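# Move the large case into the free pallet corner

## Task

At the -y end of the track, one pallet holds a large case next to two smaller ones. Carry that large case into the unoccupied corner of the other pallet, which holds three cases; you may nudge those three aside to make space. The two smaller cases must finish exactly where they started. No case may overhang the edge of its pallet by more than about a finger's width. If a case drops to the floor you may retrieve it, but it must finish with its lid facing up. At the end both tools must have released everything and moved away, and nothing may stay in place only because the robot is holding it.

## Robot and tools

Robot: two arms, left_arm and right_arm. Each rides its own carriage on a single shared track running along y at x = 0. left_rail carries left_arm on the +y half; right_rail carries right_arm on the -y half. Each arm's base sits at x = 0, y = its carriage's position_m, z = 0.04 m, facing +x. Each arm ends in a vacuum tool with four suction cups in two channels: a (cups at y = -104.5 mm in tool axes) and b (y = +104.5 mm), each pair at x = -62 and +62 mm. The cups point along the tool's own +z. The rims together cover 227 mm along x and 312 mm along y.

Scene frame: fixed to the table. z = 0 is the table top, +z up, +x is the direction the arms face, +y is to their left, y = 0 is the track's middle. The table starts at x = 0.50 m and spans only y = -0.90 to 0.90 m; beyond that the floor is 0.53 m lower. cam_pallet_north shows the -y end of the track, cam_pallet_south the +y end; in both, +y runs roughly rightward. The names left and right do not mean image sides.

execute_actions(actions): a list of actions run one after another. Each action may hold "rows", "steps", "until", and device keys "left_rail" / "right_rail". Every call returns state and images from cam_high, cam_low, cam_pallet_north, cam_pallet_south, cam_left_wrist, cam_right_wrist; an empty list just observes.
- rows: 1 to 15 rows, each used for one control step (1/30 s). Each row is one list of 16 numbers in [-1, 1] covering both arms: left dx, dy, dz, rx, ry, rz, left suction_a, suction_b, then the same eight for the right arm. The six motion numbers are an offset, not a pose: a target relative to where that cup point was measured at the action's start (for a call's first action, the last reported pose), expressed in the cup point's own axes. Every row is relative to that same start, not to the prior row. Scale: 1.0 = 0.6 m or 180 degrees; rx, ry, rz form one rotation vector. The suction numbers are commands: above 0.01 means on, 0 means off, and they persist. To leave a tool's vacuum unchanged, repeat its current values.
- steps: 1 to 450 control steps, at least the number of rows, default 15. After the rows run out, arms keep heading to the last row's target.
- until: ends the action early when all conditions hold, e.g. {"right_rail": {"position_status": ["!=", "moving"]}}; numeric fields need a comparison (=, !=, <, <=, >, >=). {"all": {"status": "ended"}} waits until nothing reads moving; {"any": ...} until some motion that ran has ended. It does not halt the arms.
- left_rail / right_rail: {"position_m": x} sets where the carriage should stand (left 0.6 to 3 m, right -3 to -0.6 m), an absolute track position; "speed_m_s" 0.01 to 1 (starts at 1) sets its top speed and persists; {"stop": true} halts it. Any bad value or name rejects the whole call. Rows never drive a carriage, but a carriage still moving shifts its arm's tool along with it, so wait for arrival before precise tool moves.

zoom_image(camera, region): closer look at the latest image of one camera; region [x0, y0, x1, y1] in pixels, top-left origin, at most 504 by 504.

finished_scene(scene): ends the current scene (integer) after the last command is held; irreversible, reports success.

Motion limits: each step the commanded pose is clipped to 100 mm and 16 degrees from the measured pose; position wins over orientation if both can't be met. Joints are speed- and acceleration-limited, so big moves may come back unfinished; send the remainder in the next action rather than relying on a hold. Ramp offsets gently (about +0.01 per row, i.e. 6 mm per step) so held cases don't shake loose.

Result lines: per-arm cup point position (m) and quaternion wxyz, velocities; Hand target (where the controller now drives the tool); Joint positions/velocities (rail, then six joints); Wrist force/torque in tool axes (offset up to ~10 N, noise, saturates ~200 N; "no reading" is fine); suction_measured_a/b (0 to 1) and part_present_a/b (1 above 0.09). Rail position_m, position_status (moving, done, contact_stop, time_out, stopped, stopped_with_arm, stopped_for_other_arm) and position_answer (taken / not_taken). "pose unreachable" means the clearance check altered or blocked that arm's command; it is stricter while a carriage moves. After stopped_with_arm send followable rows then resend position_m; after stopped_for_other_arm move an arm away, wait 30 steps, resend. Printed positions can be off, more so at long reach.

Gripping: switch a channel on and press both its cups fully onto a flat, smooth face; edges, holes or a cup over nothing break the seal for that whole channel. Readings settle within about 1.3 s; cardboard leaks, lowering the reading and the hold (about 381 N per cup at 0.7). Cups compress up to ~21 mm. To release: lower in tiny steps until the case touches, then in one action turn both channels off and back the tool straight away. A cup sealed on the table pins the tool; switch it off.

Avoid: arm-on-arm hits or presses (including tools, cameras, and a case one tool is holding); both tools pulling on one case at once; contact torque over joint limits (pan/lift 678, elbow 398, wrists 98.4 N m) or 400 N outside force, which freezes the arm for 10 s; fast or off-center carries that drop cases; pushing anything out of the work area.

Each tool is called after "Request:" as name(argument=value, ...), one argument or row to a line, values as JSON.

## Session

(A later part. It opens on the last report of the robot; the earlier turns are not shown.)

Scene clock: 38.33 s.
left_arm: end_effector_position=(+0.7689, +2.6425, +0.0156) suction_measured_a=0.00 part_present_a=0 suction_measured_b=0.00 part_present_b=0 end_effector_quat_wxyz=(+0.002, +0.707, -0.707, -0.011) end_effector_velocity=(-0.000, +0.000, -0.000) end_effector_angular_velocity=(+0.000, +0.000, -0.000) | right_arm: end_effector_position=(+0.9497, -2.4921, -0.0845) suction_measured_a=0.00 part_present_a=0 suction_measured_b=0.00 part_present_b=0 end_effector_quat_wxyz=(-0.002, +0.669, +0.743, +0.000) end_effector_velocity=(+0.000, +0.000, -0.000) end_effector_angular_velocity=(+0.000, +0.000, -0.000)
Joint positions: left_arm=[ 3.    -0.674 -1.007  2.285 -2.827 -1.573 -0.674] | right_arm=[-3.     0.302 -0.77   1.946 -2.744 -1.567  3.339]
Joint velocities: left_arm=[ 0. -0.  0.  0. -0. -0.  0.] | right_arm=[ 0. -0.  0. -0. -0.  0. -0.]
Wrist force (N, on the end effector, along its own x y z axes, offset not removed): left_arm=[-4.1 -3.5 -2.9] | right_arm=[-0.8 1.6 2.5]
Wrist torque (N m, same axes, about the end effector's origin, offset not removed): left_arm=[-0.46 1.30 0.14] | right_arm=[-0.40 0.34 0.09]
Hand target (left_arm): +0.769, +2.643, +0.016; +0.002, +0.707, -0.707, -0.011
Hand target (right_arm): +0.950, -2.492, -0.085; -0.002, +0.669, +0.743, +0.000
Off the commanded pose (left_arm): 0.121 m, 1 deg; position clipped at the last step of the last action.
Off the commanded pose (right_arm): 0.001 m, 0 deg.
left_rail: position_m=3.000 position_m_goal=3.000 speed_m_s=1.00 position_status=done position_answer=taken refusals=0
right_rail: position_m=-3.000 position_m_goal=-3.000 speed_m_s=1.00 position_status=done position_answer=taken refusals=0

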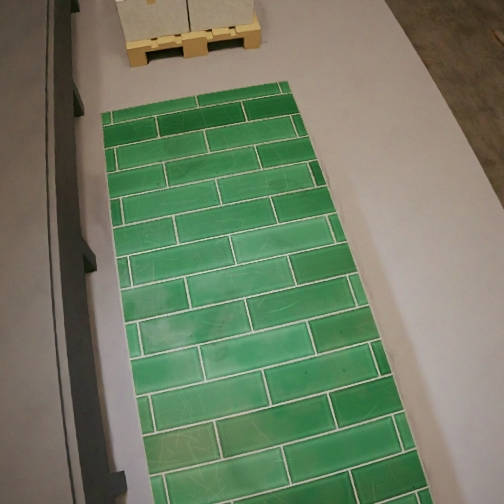

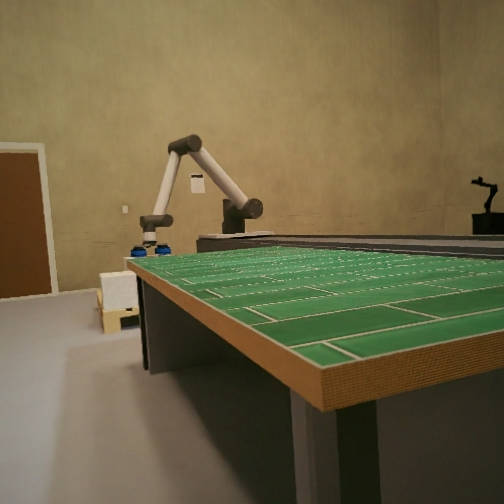

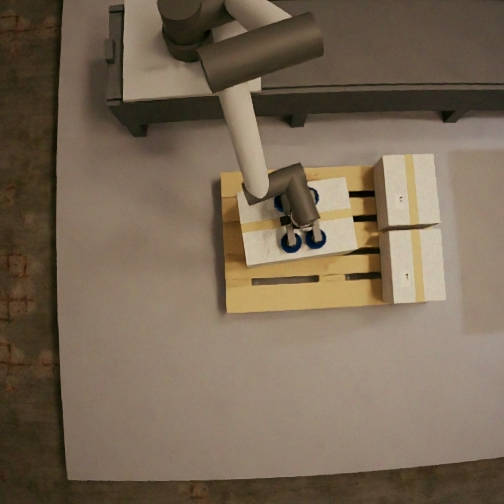

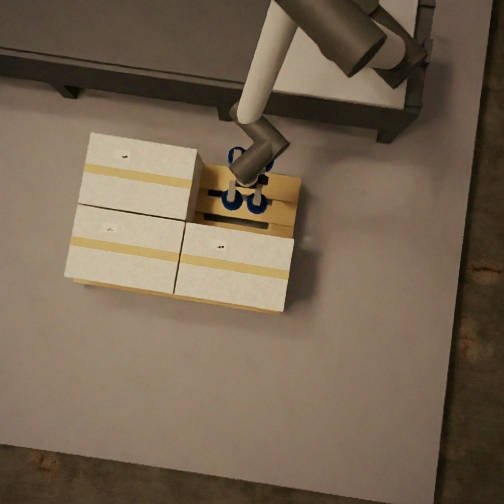

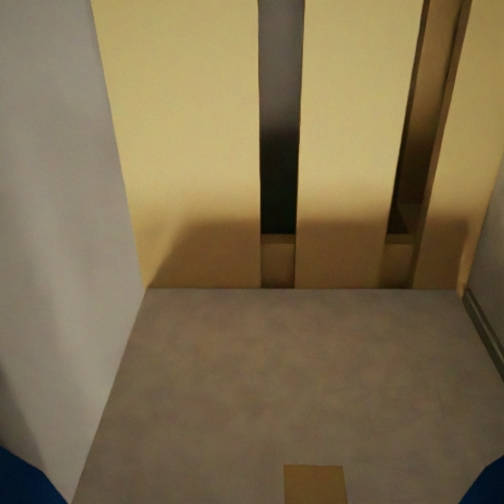

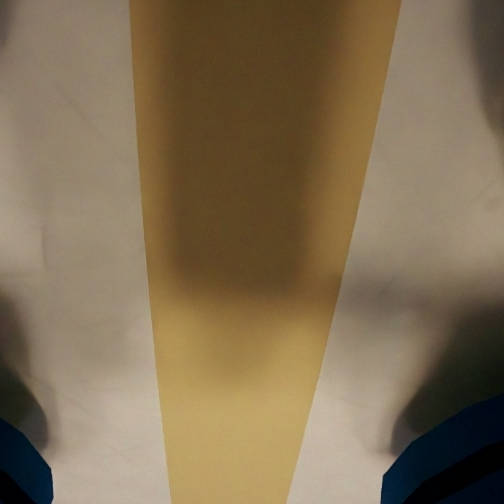

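Request:
execute_actions(
  actions=[
    {"rows":[[0.0567,-0.0387,0.1913,0.0059,0.0040,0,0,0, -0.0217,0,0.035,0,0,0,1,1]],"steps":1},
  ],
)

Scene clock: 41.57 s.
left_arm: end_effector_position=(+0.7689, +2.6425, +0.0156) suction_measured_a=0.00 part_present_a=0 suction_measured_b=0.00 part_present_b=0 end_effector_quat_wxyz=(+0.002, +0.707, -0.707, -0.011) end_effector_velocity=(-0.000, -0.000, -0.001) end_effector_angular_velocity=(+0.000, +0.000, -0.000) | right_arm: end_effector_position=(+0.9497, -2.4921, -0.0845) suction_measured_a=0.00 part_present_a=0 suction_measured_b=0.00 part_present_b=0 end_effector_quat_wxyz=(-0.002, +0.669, +0.743, +0.000) end_effector_velocity=(-0.000, -0.001, -0.001) end_effector_angular_velocity=(-0.000, +0.001, -0.000)
Joint positions: left_arm=[ 3.    -0.674 -1.007  2.285 -2.827 -1.573 -0.674] | right_arm=[-3.     0.302 -0.77   1.946 -2.744 -1.567  3.339]
Joint velocities: left_arm=[ 0.    -0.001  0.001  0.    -0.001 -0.    -0.   ] | right_arm=[ 0.    -0.001  0.001  0.     0.     0.    -0.   ]
Wrist force (N, on the end effector, along its own x y z axes, offset not removed): left_arm=[-6.0 -1.6 -1.3] | right_arm=[-2.2 3.9 5.1]
Wrist torque (N m, same axes, about the end effector's origin, offset not removed): left_arm=[-0.19 1.53 0.13] | right_arm=[0.02 0.42 0.24]
Hand target (left_arm): +0.776, +2.623, -0.071; +0.001, +0.707, -0.707, -0.004
Hand target (right_arm): +0.950, -2.505, -0.105; -0.002, +0.669, +0.743, -0.000
Off the commanded pose (left_arm): 0.122 m, 1 deg; position clipped at the last step of the last action.
Off the commanded pose (right_arm): 0.025 m, 0 deg.
left_rail: position_m=3.000 position_m_goal=3.000 speed_m_s=1.00 position_status=done position_answer=taken refusals=0
right_rail: position_m=-3.000 position_m_goal=-3.000 speed_m_s=1.00 position_status=done position_answer=taken refusals=0

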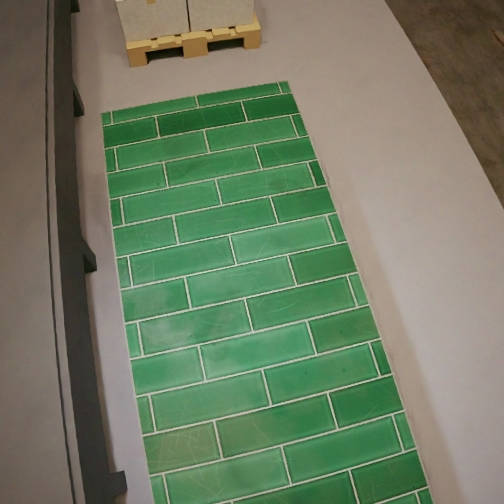

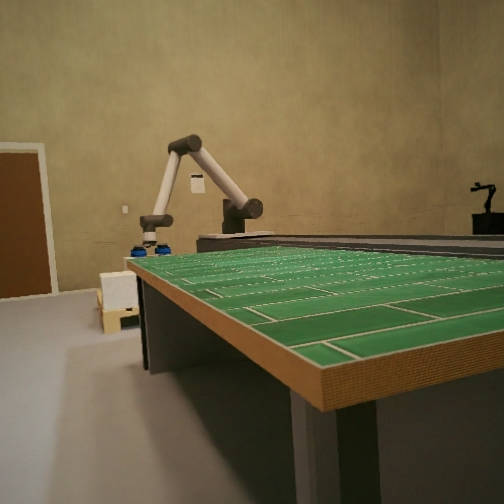

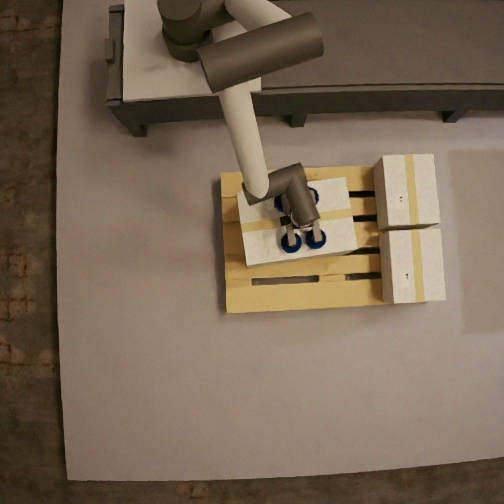

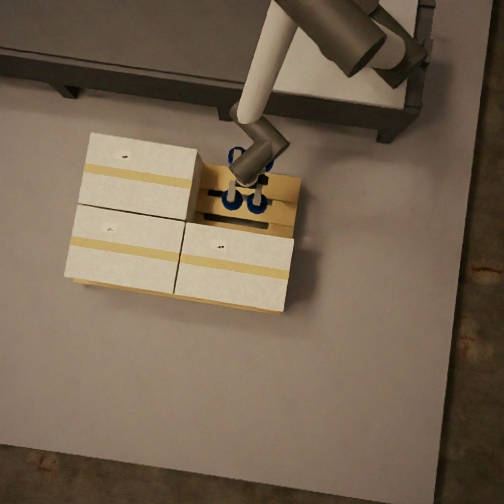

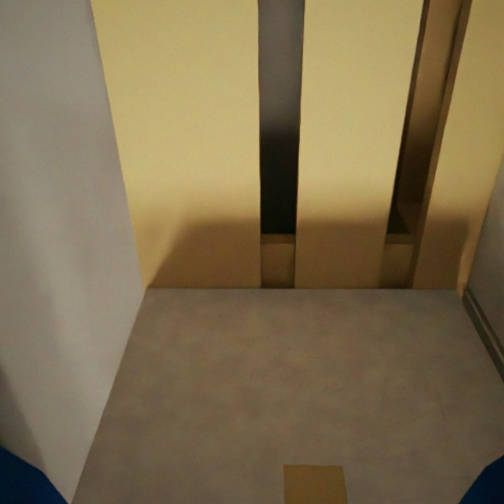

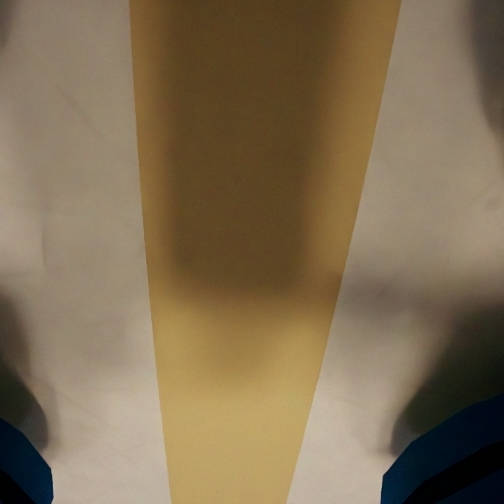

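Request:
execute_actions(
  actions=[],
)

Scene clock: 42.37 s.
left_arm: end_effector_position=(+0.7763, +2.6228, -0.0707) suction_measured_a=0.00 part_present_a=0 suction_measured_b=0.00 part_present_b=0 end_effector_quat_wxyz=(+0.001, +0.707, -0.707, -0.004) end_effector_velocity=(+0.000, -0.000, -0.000) end_effector_angular_velocity=(-0.000, -0.000, -0.000) | right_arm: end_effector_position=(+0.9505, -2.5050, -0.1052) suction_measured_a=0.93 part_present_a=1 suction_measured_b=0.93 part_present_b=1 end_effector_quat_wxyz=(-0.002, +0.669, +0.743, -0.000) end_effector_velocity=(-0.000, +0.000, +0.000) end_effector_angular_velocity=(+0.000, +0.000, +0.000)
Joint positions: left_arm=[ 3.    -0.687 -0.872  2.266 -2.957 -1.572 -0.687] | right_arm=[-3.     0.29  -0.749  1.951 -2.77  -1.567  3.327]
Joint velocities: left_arm=[ 0. -0.  0. -0. -0.  0. -0.] | right_arm=[ 0.  0. -0.  0.  0.  0. -0.]
Wrist force (N, on the end effector, along its own x y z axes, offset not removed): left_arm=[-5.9 -0.5 -0.7] | right_arm=[-8.5 4.8 32.1]
Wrist torque (N m, same axes, about the end effector's origin, offset not removed): left_arm=[-0.05 1.57 0.15] | right_arm=[-1.89 -4.79 0.37]
Hand target (left_arm): +0.776, +2.623, -0.071; +0.001, +0.707, -0.707, -0.004
Hand target (right_arm): +0.950, -2.505, -0.105; -0.002, +0.669, +0.743, -0.000
Off the commanded pose (left_arm): 0.035 m, 1 deg; position clipped at the last step of the last action.
Off the commanded pose (right_arm): 0.001 m, 0 deg.
left_rail: position_m=3.000 position_m_goal=3.000 speed_m_s=1.00 position_status=done position_answer=taken refusals=0
right_rail: position_m=-3.000 position_m_goal=-3.000 speed_m_s=1.00 position_status=done position_answer=taken refusals=0

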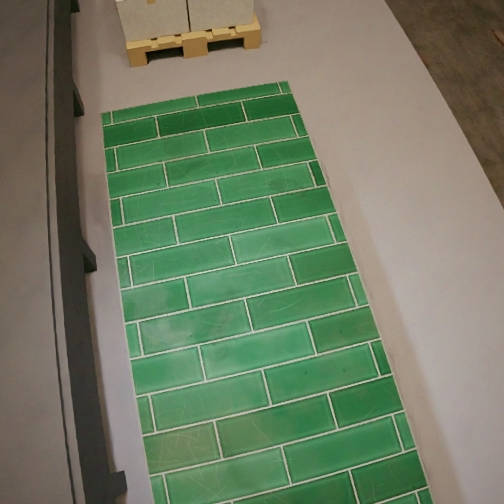

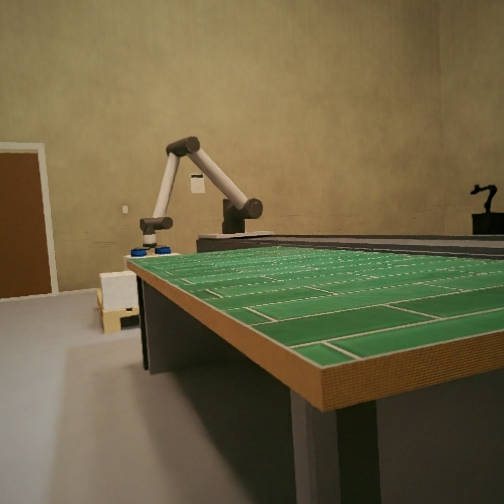

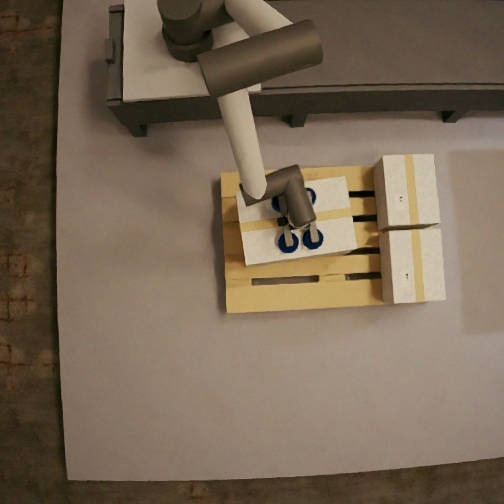

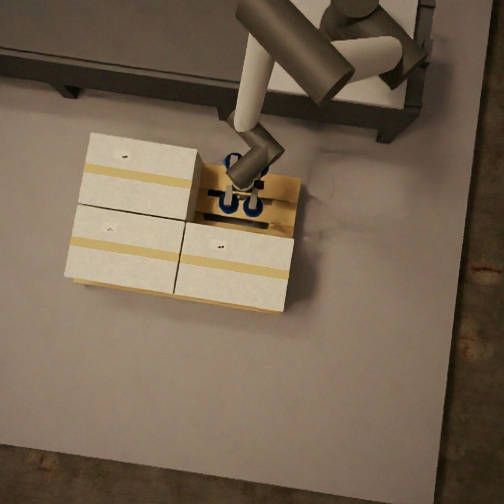

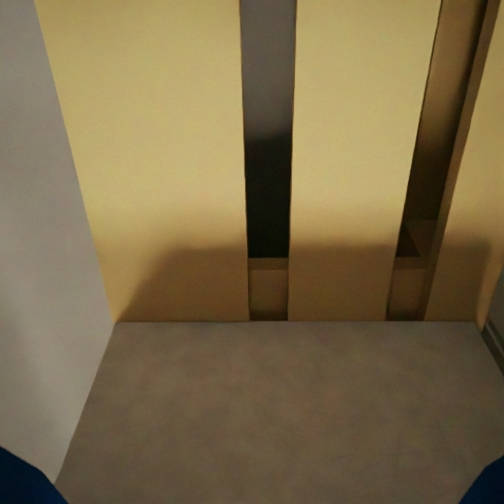

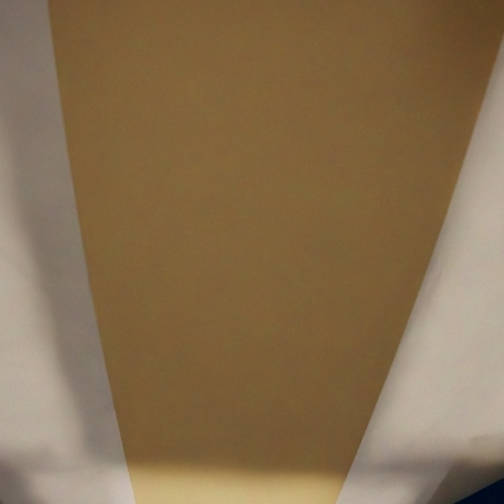

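Request:
zoom_image(
  camera="cam_pallet_south",
  region=[180, 130, 320, 260],
)

Region (180, 130, 320, 260) of cam_pallet_south's 504x504 image, scaled by 3.600, with more detail than that image has; it fills the top 468 rows of this view, and the rest is white.

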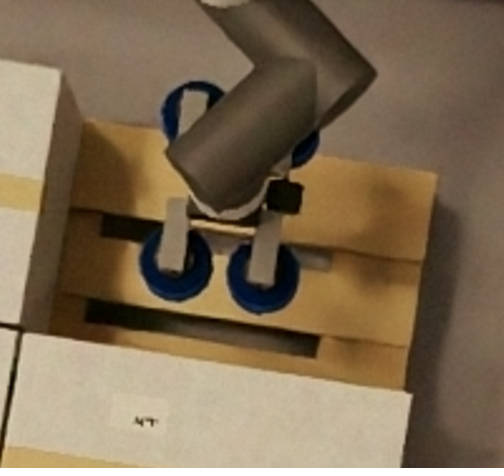

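Request:
execute_actions(
  actions=[
    {"rows":[
[0.000,-0.001,-0.017,0,0,0,0,0, 0.005,-0.006,-0.017,0,0,0.001,1,1],
[0.001,-0.002,-0.037,0,0,0,0,0, 0.010,-0.012,-0.035,0,0,0.002,1,1],
[0.002,-0.003,-0.060,0,0,0,0,0, 0.017,-0.019,-0.057,0,0,0.003,1,1],
[0.002,-0.004,-0.084,0.001,0,0,0,0, 0.023,-0.027,-0.081,0,0,0.004,1,1],
[0.003,-0.005,-0.112,0.001,0,0,0,0, 0.031,-0.036,-0.108,0,0,0.005,1,1],
[0.004,-0.007,-0.142,0.001,0,0,0,0, 0.040,-0.046,-0.137,0,0,0.007,1,1],
[0.004,-0.008,-0.175,0.001,0.001,0,0,0, 0.049,-0.056,-0.169,0,0,0.009,1,1],
[0.005,-0.010,-0.210,0.001,0.001,0,0,0, 0.059,-0.068,-0.203,0,0,0.011,1,1],
[0.006,-0.012,-0.249,0.001,0.001,0,0,0, 0.069,-0.080,-0.240,0,0,0.013,1,1],
[0.007,-0.014,-0.289,0.002,0.001,0,0,0, 0.081,-0.093,-0.279,0,0,0.016,1,1],
[0.0183,-0.0345,-0.7182,0.0023,0.0013,0,0,0, 0.2002,-0.2312,-0.692,-0.0009,-0.0009,0.0333,1,1]
],"steps":27},
  ],
)

Scene clock: 51.97 s.
left_arm: end_effector_position=(+0.7990, +2.6109, +0.3133) suction_measured_a=0.00 part_present_a=0 suction_measured_b=0.00 part_present_b=0 end_effector_quat_wxyz=(-0.001, +0.707, -0.707, +0.009) end_effector_velocity=(+0.011, -0.007, +0.476) end_effector_angular_velocity=(+0.014, +0.017, +0.001) | right_arm: end_effector_position=(+0.8236, -2.4131, +0.2489) suction_measured_a=0.93 part_present_a=1 suction_measured_b=0.93 part_present_b=1 end_effector_quat_wxyz=(+0.001, +0.707, +0.708, +0.003) end_effector_velocity=(-0.168, +0.112, +0.498) end_effector_angular_velocity=(+0.006, -0.013, -0.003)
Joint positions: left_arm=[ 3.    -0.682 -1.349  2.141 -2.38  -1.57  -0.681] | right_arm=[-3.     0.419 -1.172  1.996 -2.401 -1.57   3.559]
Joint velocities: left_arm=[ 0.     0.001 -0.451 -0.319  0.792  0.     0.001] | right_arm=[ 0.     0.172 -0.53  -0.112  0.628 -0.     0.175]
Wrist force (N, on the end effector, along its own x y z axes, offset not removed): left_arm=[-9.6 -3.1 -7.7] | right_arm=[0.0 1.6 48.2]
Wrist torque (N m, same axes, about the end effector's origin, offset not removed): left_arm=[-0.42 2.07 0.09] | right_arm=[-1.01 -5.88 0.10]
Hand target (left_arm): +0.799, +2.611, +0.359; -0.001, +0.707, -0.707, +0.003
Hand target (right_arm): +0.802, -2.402, +0.308; +0.000, +0.707, +0.707, +0.002
Off the commanded pose (left_arm): 0.047 m, 1 deg.
Off the commanded pose (right_arm): 0.067 m, 0 deg.
left_rail: position_m=3.000 position_m_goal=3.000 speed_m_s=1.00 position_status=done position_answer=taken refusals=0
right_rail: position_m=-3.000 position_m_goal=-3.000 speed_m_s=1.00 position_status=done position_answer=taken refusals=0

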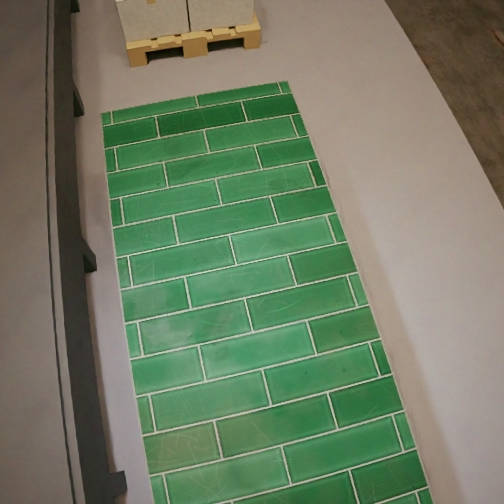

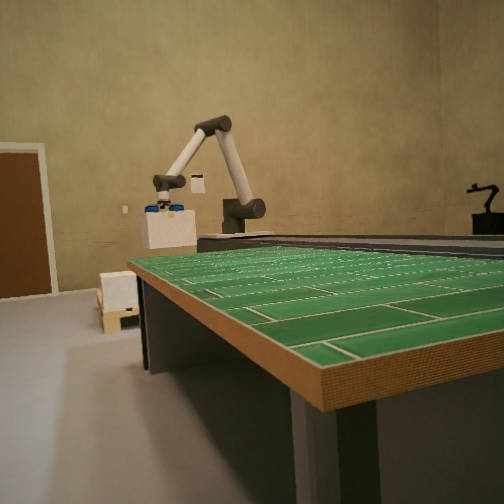

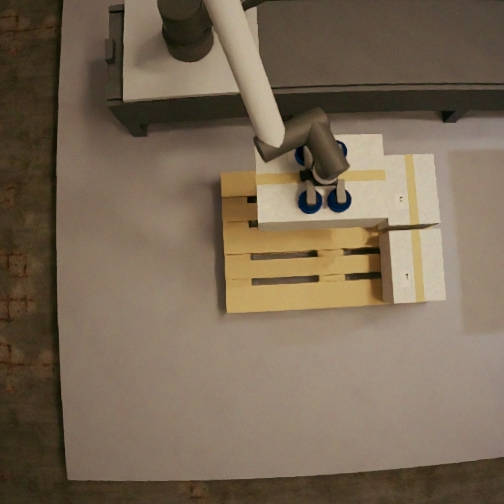

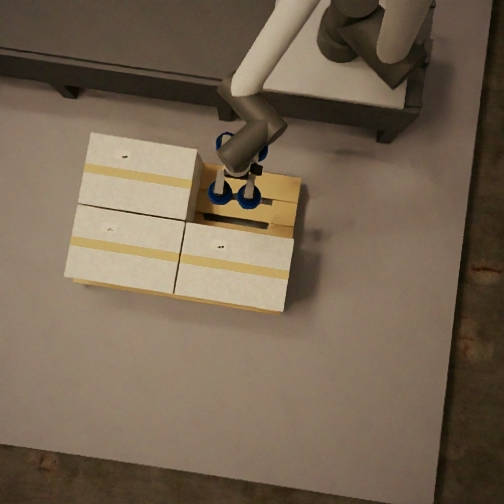

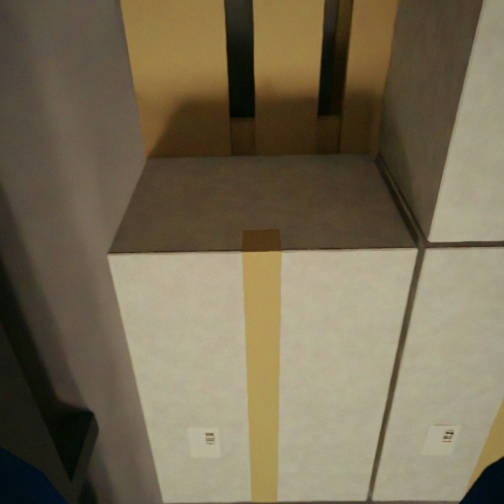

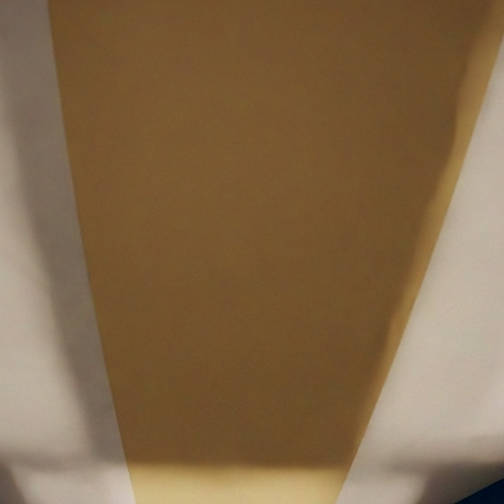

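Request:
execute_actions(
  actions=[],
)

Scene clock: 52.37 s.
left_arm: end_effector_position=(+0.7986, +2.6111, +0.3586) suction_measured_a=0.00 part_present_a=0 suction_measured_b=0.00 part_present_b=0 end_effector_quat_wxyz=(-0.001, +0.707, -0.707, +0.003) end_effector_velocity=(-0.000, -0.000, +0.006) end_effector_angular_velocity=(+0.001, +0.002, +0.001) | right_arm: end_effector_position=(+0.8027, -2.4020, +0.3066) suction_measured_a=0.93 part_present_a=1 suction_measured_b=0.93 part_present_b=1 end_effector_quat_wxyz=(+0.000, +0.707, +0.707, +0.002) end_effector_velocity=(-0.003, +0.001, +0.008) end_effector_angular_velocity=(-0.000, +0.000, -0.000)
Joint positions: left_arm=[ 3.    -0.682 -1.391  2.107 -2.294 -1.57  -0.681] | right_arm=[-3.     0.438 -1.233  1.981 -2.322 -1.57   3.579]
Joint velocities: left_arm=[ 0.    -0.    -0.005 -0.005  0.012 -0.001 -0.001] | right_arm=[ 0.     0.002 -0.008 -0.002  0.011 -0.     0.003]
Wrist force (N, on the end effector, along its own x y z axes, offset not removed): left_arm=[-11.4 -0.5 -3.3] | right_arm=[5.2 -4.1 30.7]
Wrist torque (N m, same axes, about the end effector's origin, offset not removed): left_arm=[-0.10 2.21 0.03] | right_arm=[-1.41 -6.31 0.00]
Hand target (left_arm): +0.799, +2.611, +0.359; -0.001, +0.707, -0.707, +0.003
Hand target (right_arm): +0.802, -2.402, +0.308; +0.000, +0.707, +0.707, +0.002
Off the commanded pose (left_arm): 0.002 m, 0 deg.
Off the commanded pose (right_arm): 0.004 m, 0 deg.
left_rail: position_m=3.000 position_m_goal=3.000 speed_m_s=1.00 position_status=done position_answer=taken refusals=0
right_rail: position_m=-3.000 position_m_goal=-3.000 speed_m_s=1.00 position_status=done position_answer=taken refusals=0

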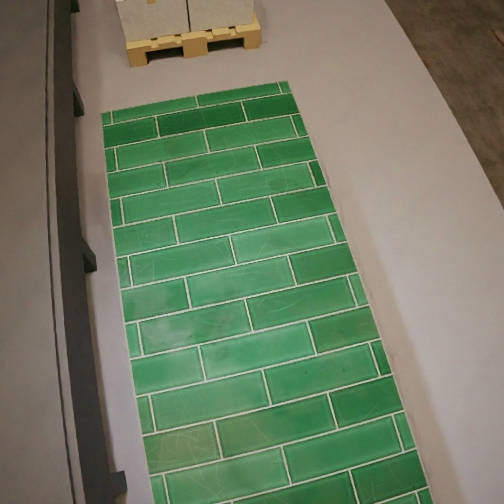

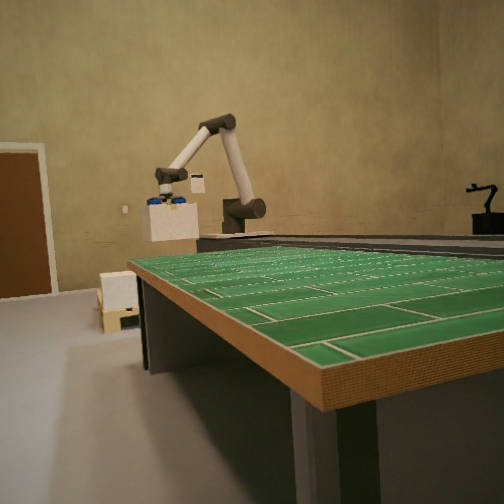

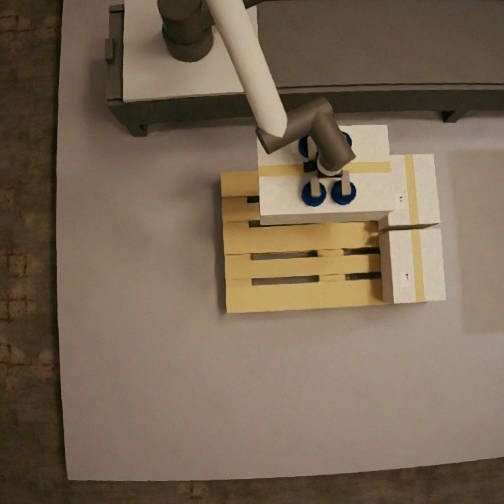

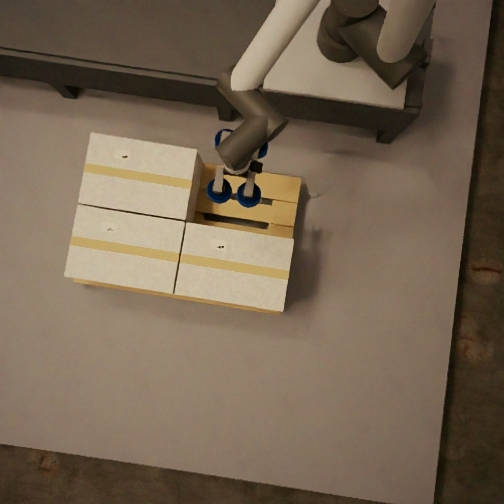

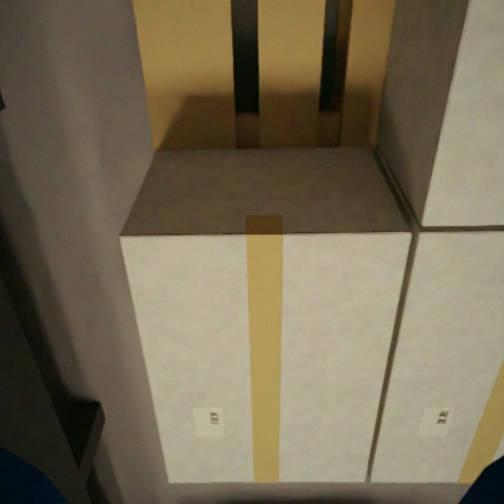

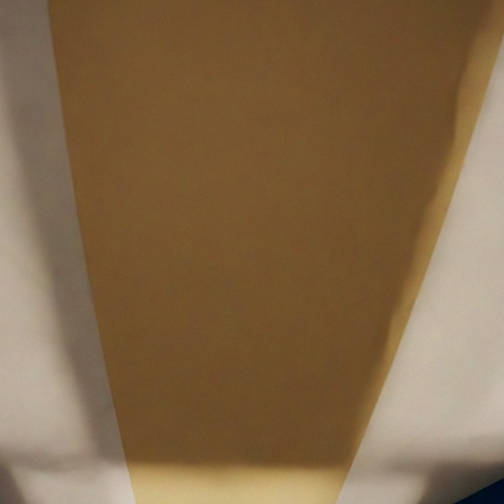

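Request:
zoom_image(
  camera="cam_low",
  region=[120, 170, 260, 280],
)

Request:
zoom_image(
  camera="cam_pallet_north",
  region=[240, 100, 420, 250],
)

Region (120, 170, 260, 280) of cam_low's 504x504 image, scaled by 3.600, with more detail than that image has; it fills the top 396 rows of this view, and the rest is white.

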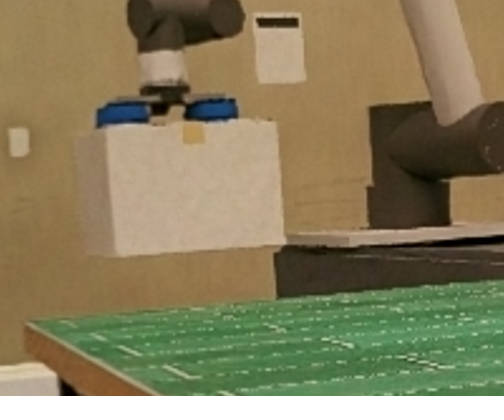

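Region (240, 100, 420, 250) of cam_pallet_north's 504x504 image, scaled by 2.800, with more detail than that image has.

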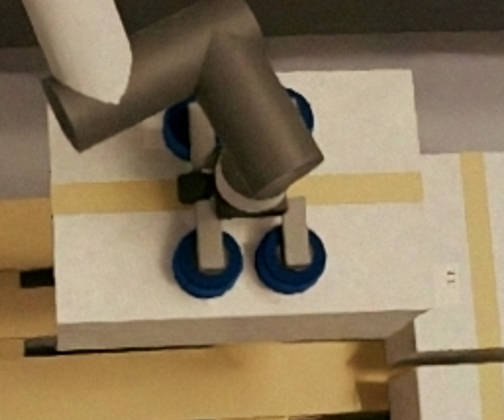

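Request:
zoom_image(
  camera="cam_pallet_north",
  region=[310, 115, 410, 225],
)

Request:
zoom_image(
  camera="cam_pallet_north",
  region=[245, 115, 345, 225],
)

Region (310, 115, 410, 225) of cam_pallet_north's 504x504 image, scaled by 4.582, with more detail than that image has; it fills the left 458 columns of this view, and the rest is white.

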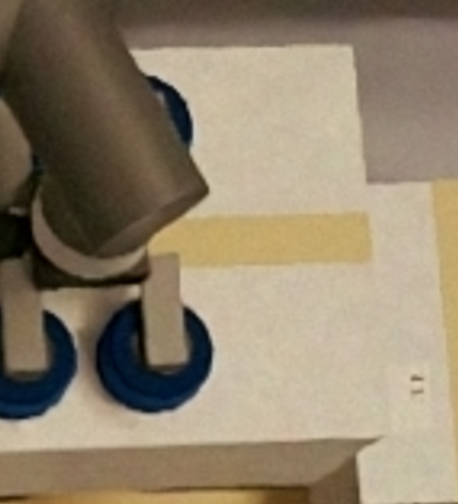

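Region (245, 115, 345, 225) of cam_pallet_north's 504x504 image, scaled by 4.582, with more detail than that image has; it fills the left 458 columns of this view, and the rest is white.

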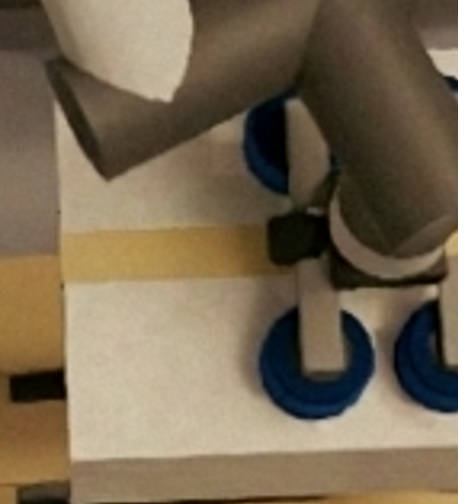

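Request:
execute_actions(
  actions=[
    {"left_rail":{"position_m":1.8},"right_rail":{"position_m":-0.6},"rows":[
[0,0,0,0,0,0,0,0, 0.018,0,-0.002,0,0,0,1,1],
[0,0,0,0,0,0,0,0, 0.039,0,-0.005,0,0,0,1,1],
[0,0,0,0,0,0,0,0, 0.062,-0.001,-0.008,0,0,0,1,1],
[0,0,0,0,0,0,0,0, 0.088,-0.001,-0.012,0,0,0,1,1],
[0,0,0,0,0,0,0,0, 0.117,-0.001,-0.016,0,0,0,1,1],
[0,0,0,0,0,0,0,0, 0.148,-0.002,-0.020,0,0,0,1,1],
[0,0,0,0,0,0,0,0, 0.183,-0.002,-0.025,0,0,0,1,1],
[0,0,0,0,0,0,0,0, 0.219,-0.003,-0.029,0.001,-0.001,0,1,1],
[0,0,0,0,0,0,0,0, 0.260,-0.003,-0.035,0.001,-0.001,0,1,1],
[0,0,0,0,0,0,0,0, 0.302,-0.004,-0.040,0.001,-0.001,0,1,1],
[0,0,0,0,0,0,0,0, 0.340,-0.004,-0.046,0.001,-0.001,0,1,1],
[0,0,0,0,0,0,0,0, 0.3533,-0.0045,-0.0473,0.0009,-0.0009,0,1,1]
],"steps":15},
  ],
)

Scene clock: 59.03 s.
left_arm: end_effector_position=(+0.7985, +2.4042, +0.3588) suction_measured_a=0.00 part_present_a=0 suction_measured_b=0.00 part_present_b=0 end_effector_quat_wxyz=(-0.001, +0.707, -0.707, +0.003) end_effector_velocity=(+0.000, -0.906, -0.001) end_effector_angular_velocity=(+0.000, +0.001, +0.000) | right_arm: end_effector_position=(+0.7934, -2.0230, +0.3312) suction_measured_a=0.93 part_present_a=1 suction_measured_b=0.93 part_present_b=1 end_effector_quat_wxyz=(-0.001, +0.706, +0.708, +0.002) end_effector_velocity=(+0.005, +1.309, +0.058) end_effector_angular_velocity=(+0.013, -0.003, +0.005)
Joint positions: left_arm=[ 2.793 -0.682 -1.391  2.107 -2.294 -1.57  -0.681] | right_arm=[-2.793  0.587 -1.153  1.81  -2.233 -1.569  3.726]
Joint velocities: left_arm=[-0.907  0.     0.001  0.    -0.     0.    -0.   ] | right_arm=[ 0.911  0.3    0.226 -0.46   0.223  0.008  0.295]
Wrist force (N, on the end effector, along its own x y z axes, offset not removed): left_arm=[-11.8 -1.9 2.2] | right_arm=[14.0 -14.5 33.3]
Wrist torque (N m, same axes, about the end effector's origin, offset not removed): left_arm=[-0.25 2.19 0.23] | right_arm=[1.02 -5.31 -0.89]
Hand target (left_arm): +0.799, +2.344, +0.359; -0.001, +0.707, -0.707, +0.003
Hand target (right_arm): +0.797, -1.925, +0.336; +0.000, +0.707, +0.708, +0.001
Off the commanded pose (left_arm): 0.000 m, 0 deg.
Off the commanded pose (right_arm): 0.040 m, 0 deg.
left_rail: position_m=2.793 position_m_goal=1.800 speed_m_s=1.00 position_status=moving position_answer=taken refusals=0
right_rail: position_m=-2.793 position_m_goal=-0.600 speed_m_s=1.00 position_status=moving position_answer=taken refusals=0

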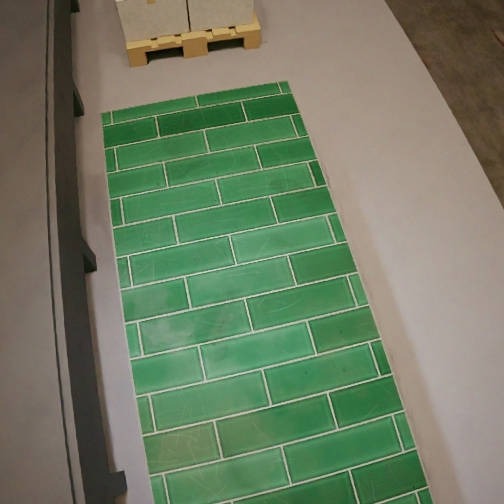

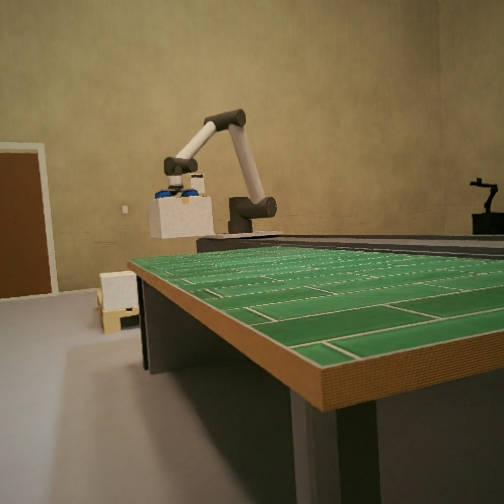

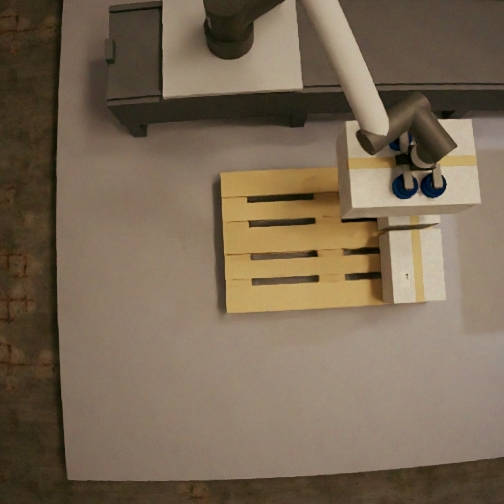

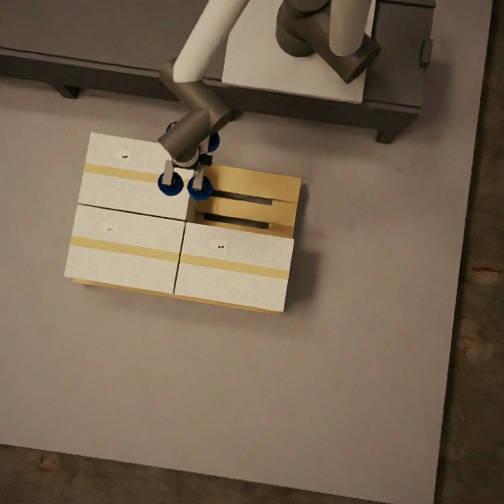

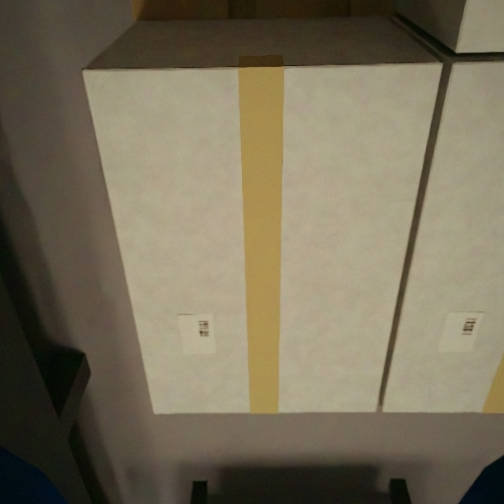

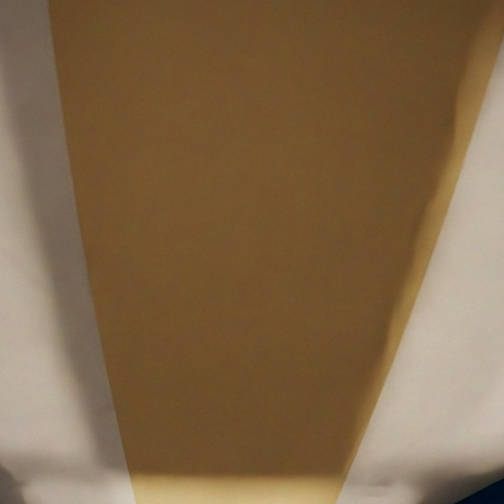

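Request:
execute_actions(
  actions=[],
)

Scene clock: 60.67 s.
left_arm: end_effector_position=(+0.7986, +1.4111, +0.3585) suction_measured_a=0.00 part_present_a=0 suction_measured_b=0.00 part_present_b=0 end_effector_quat_wxyz=(-0.001, +0.707, -0.707, +0.003) end_effector_velocity=(-0.000, +0.000, -0.000) end_effector_angular_velocity=(+0.000, +0.000, -0.000) | right_arm: end_effector_position=(+0.7966, -0.3538, +0.3358) suction_measured_a=0.93 part_present_a=1 suction_measured_b=0.93 part_present_b=1 end_effector_quat_wxyz=(+0.000, +0.707, +0.708, +0.001) end_effector_velocity=(-0.000, +1.000, -0.000) end_effector_angular_velocity=(+0.000, +0.000, +0.000)
Joint positions: left_arm=[ 1.8   -0.682 -1.391  2.107 -2.294 -1.57  -0.681] | right_arm=[-1.162  0.614 -1.128  1.762 -2.207 -1.571  3.754]
Joint velocities: left_arm=[ 0. -0.  0.  0.  0. -0.  0.] | right_arm=[ 1.  0.  0. -0.  0.  0.  0.]
Wrist force (N, on the end effector, along its own x y z axes, offset not removed): left_arm=[-5.9 -4.4 -0.8] | right_arm=[1.0 3.5 36.8]
Wrist torque (N m, same axes, about the end effector's origin, offset not removed): left_arm=[-0.55 1.63 0.13] | right_arm=[-0.57 -6.19 0.09]
Hand target (left_arm): +0.799, +1.411, +0.359; -0.001, +0.707, -0.707, +0.003
Hand target (right_arm): +0.797, -0.292, +0.336; +0.000, +0.707, +0.708, +0.001
Off the commanded pose (left_arm): 0.000 m, 0 deg.
Off the commanded pose (right_arm): 0.004 m, 0 deg.
left_rail: position_m=1.800 position_m_goal=1.800 speed_m_s=1.00 position_status=done position_answer=taken refusals=0
right_rail: position_m=-1.162 position_m_goal=-0.600 speed_m_s=1.00 position_status=moving position_answer=taken refusals=0

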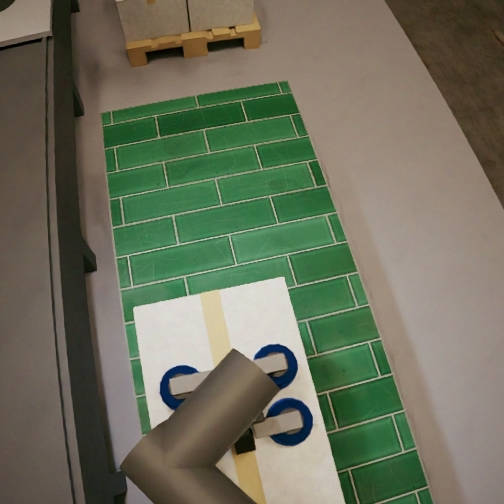

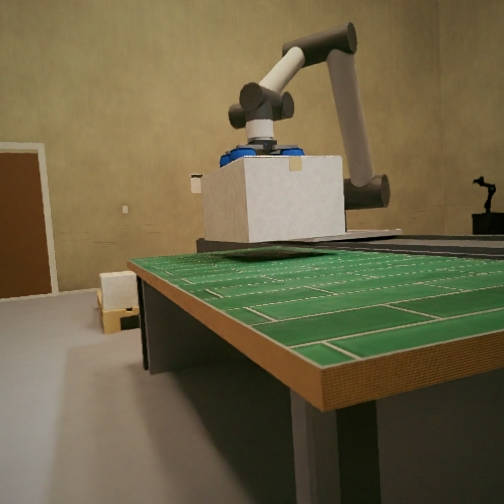

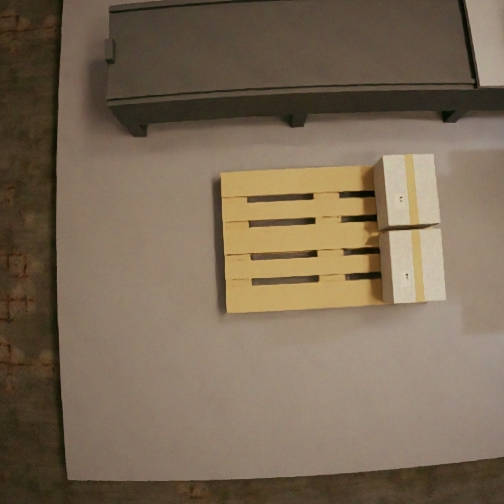

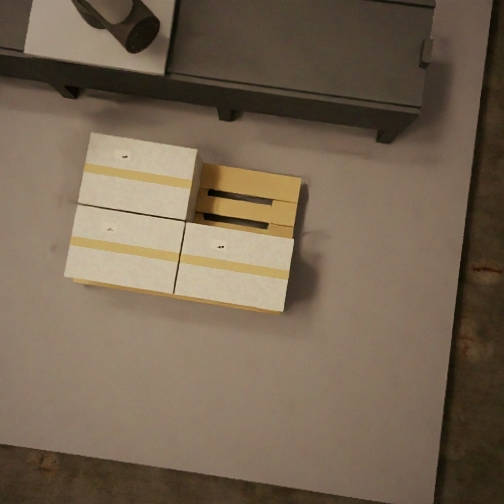

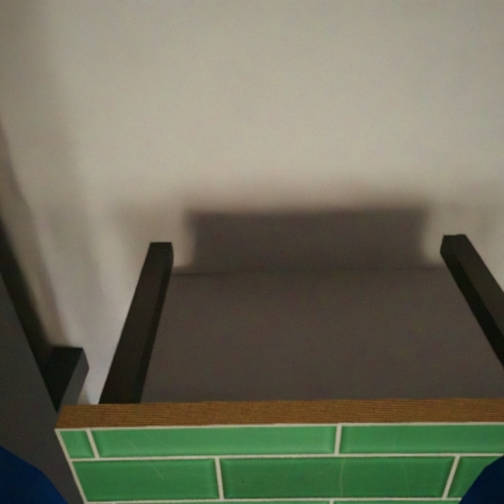

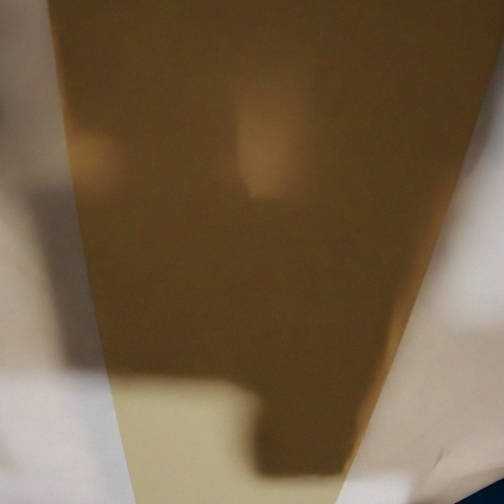

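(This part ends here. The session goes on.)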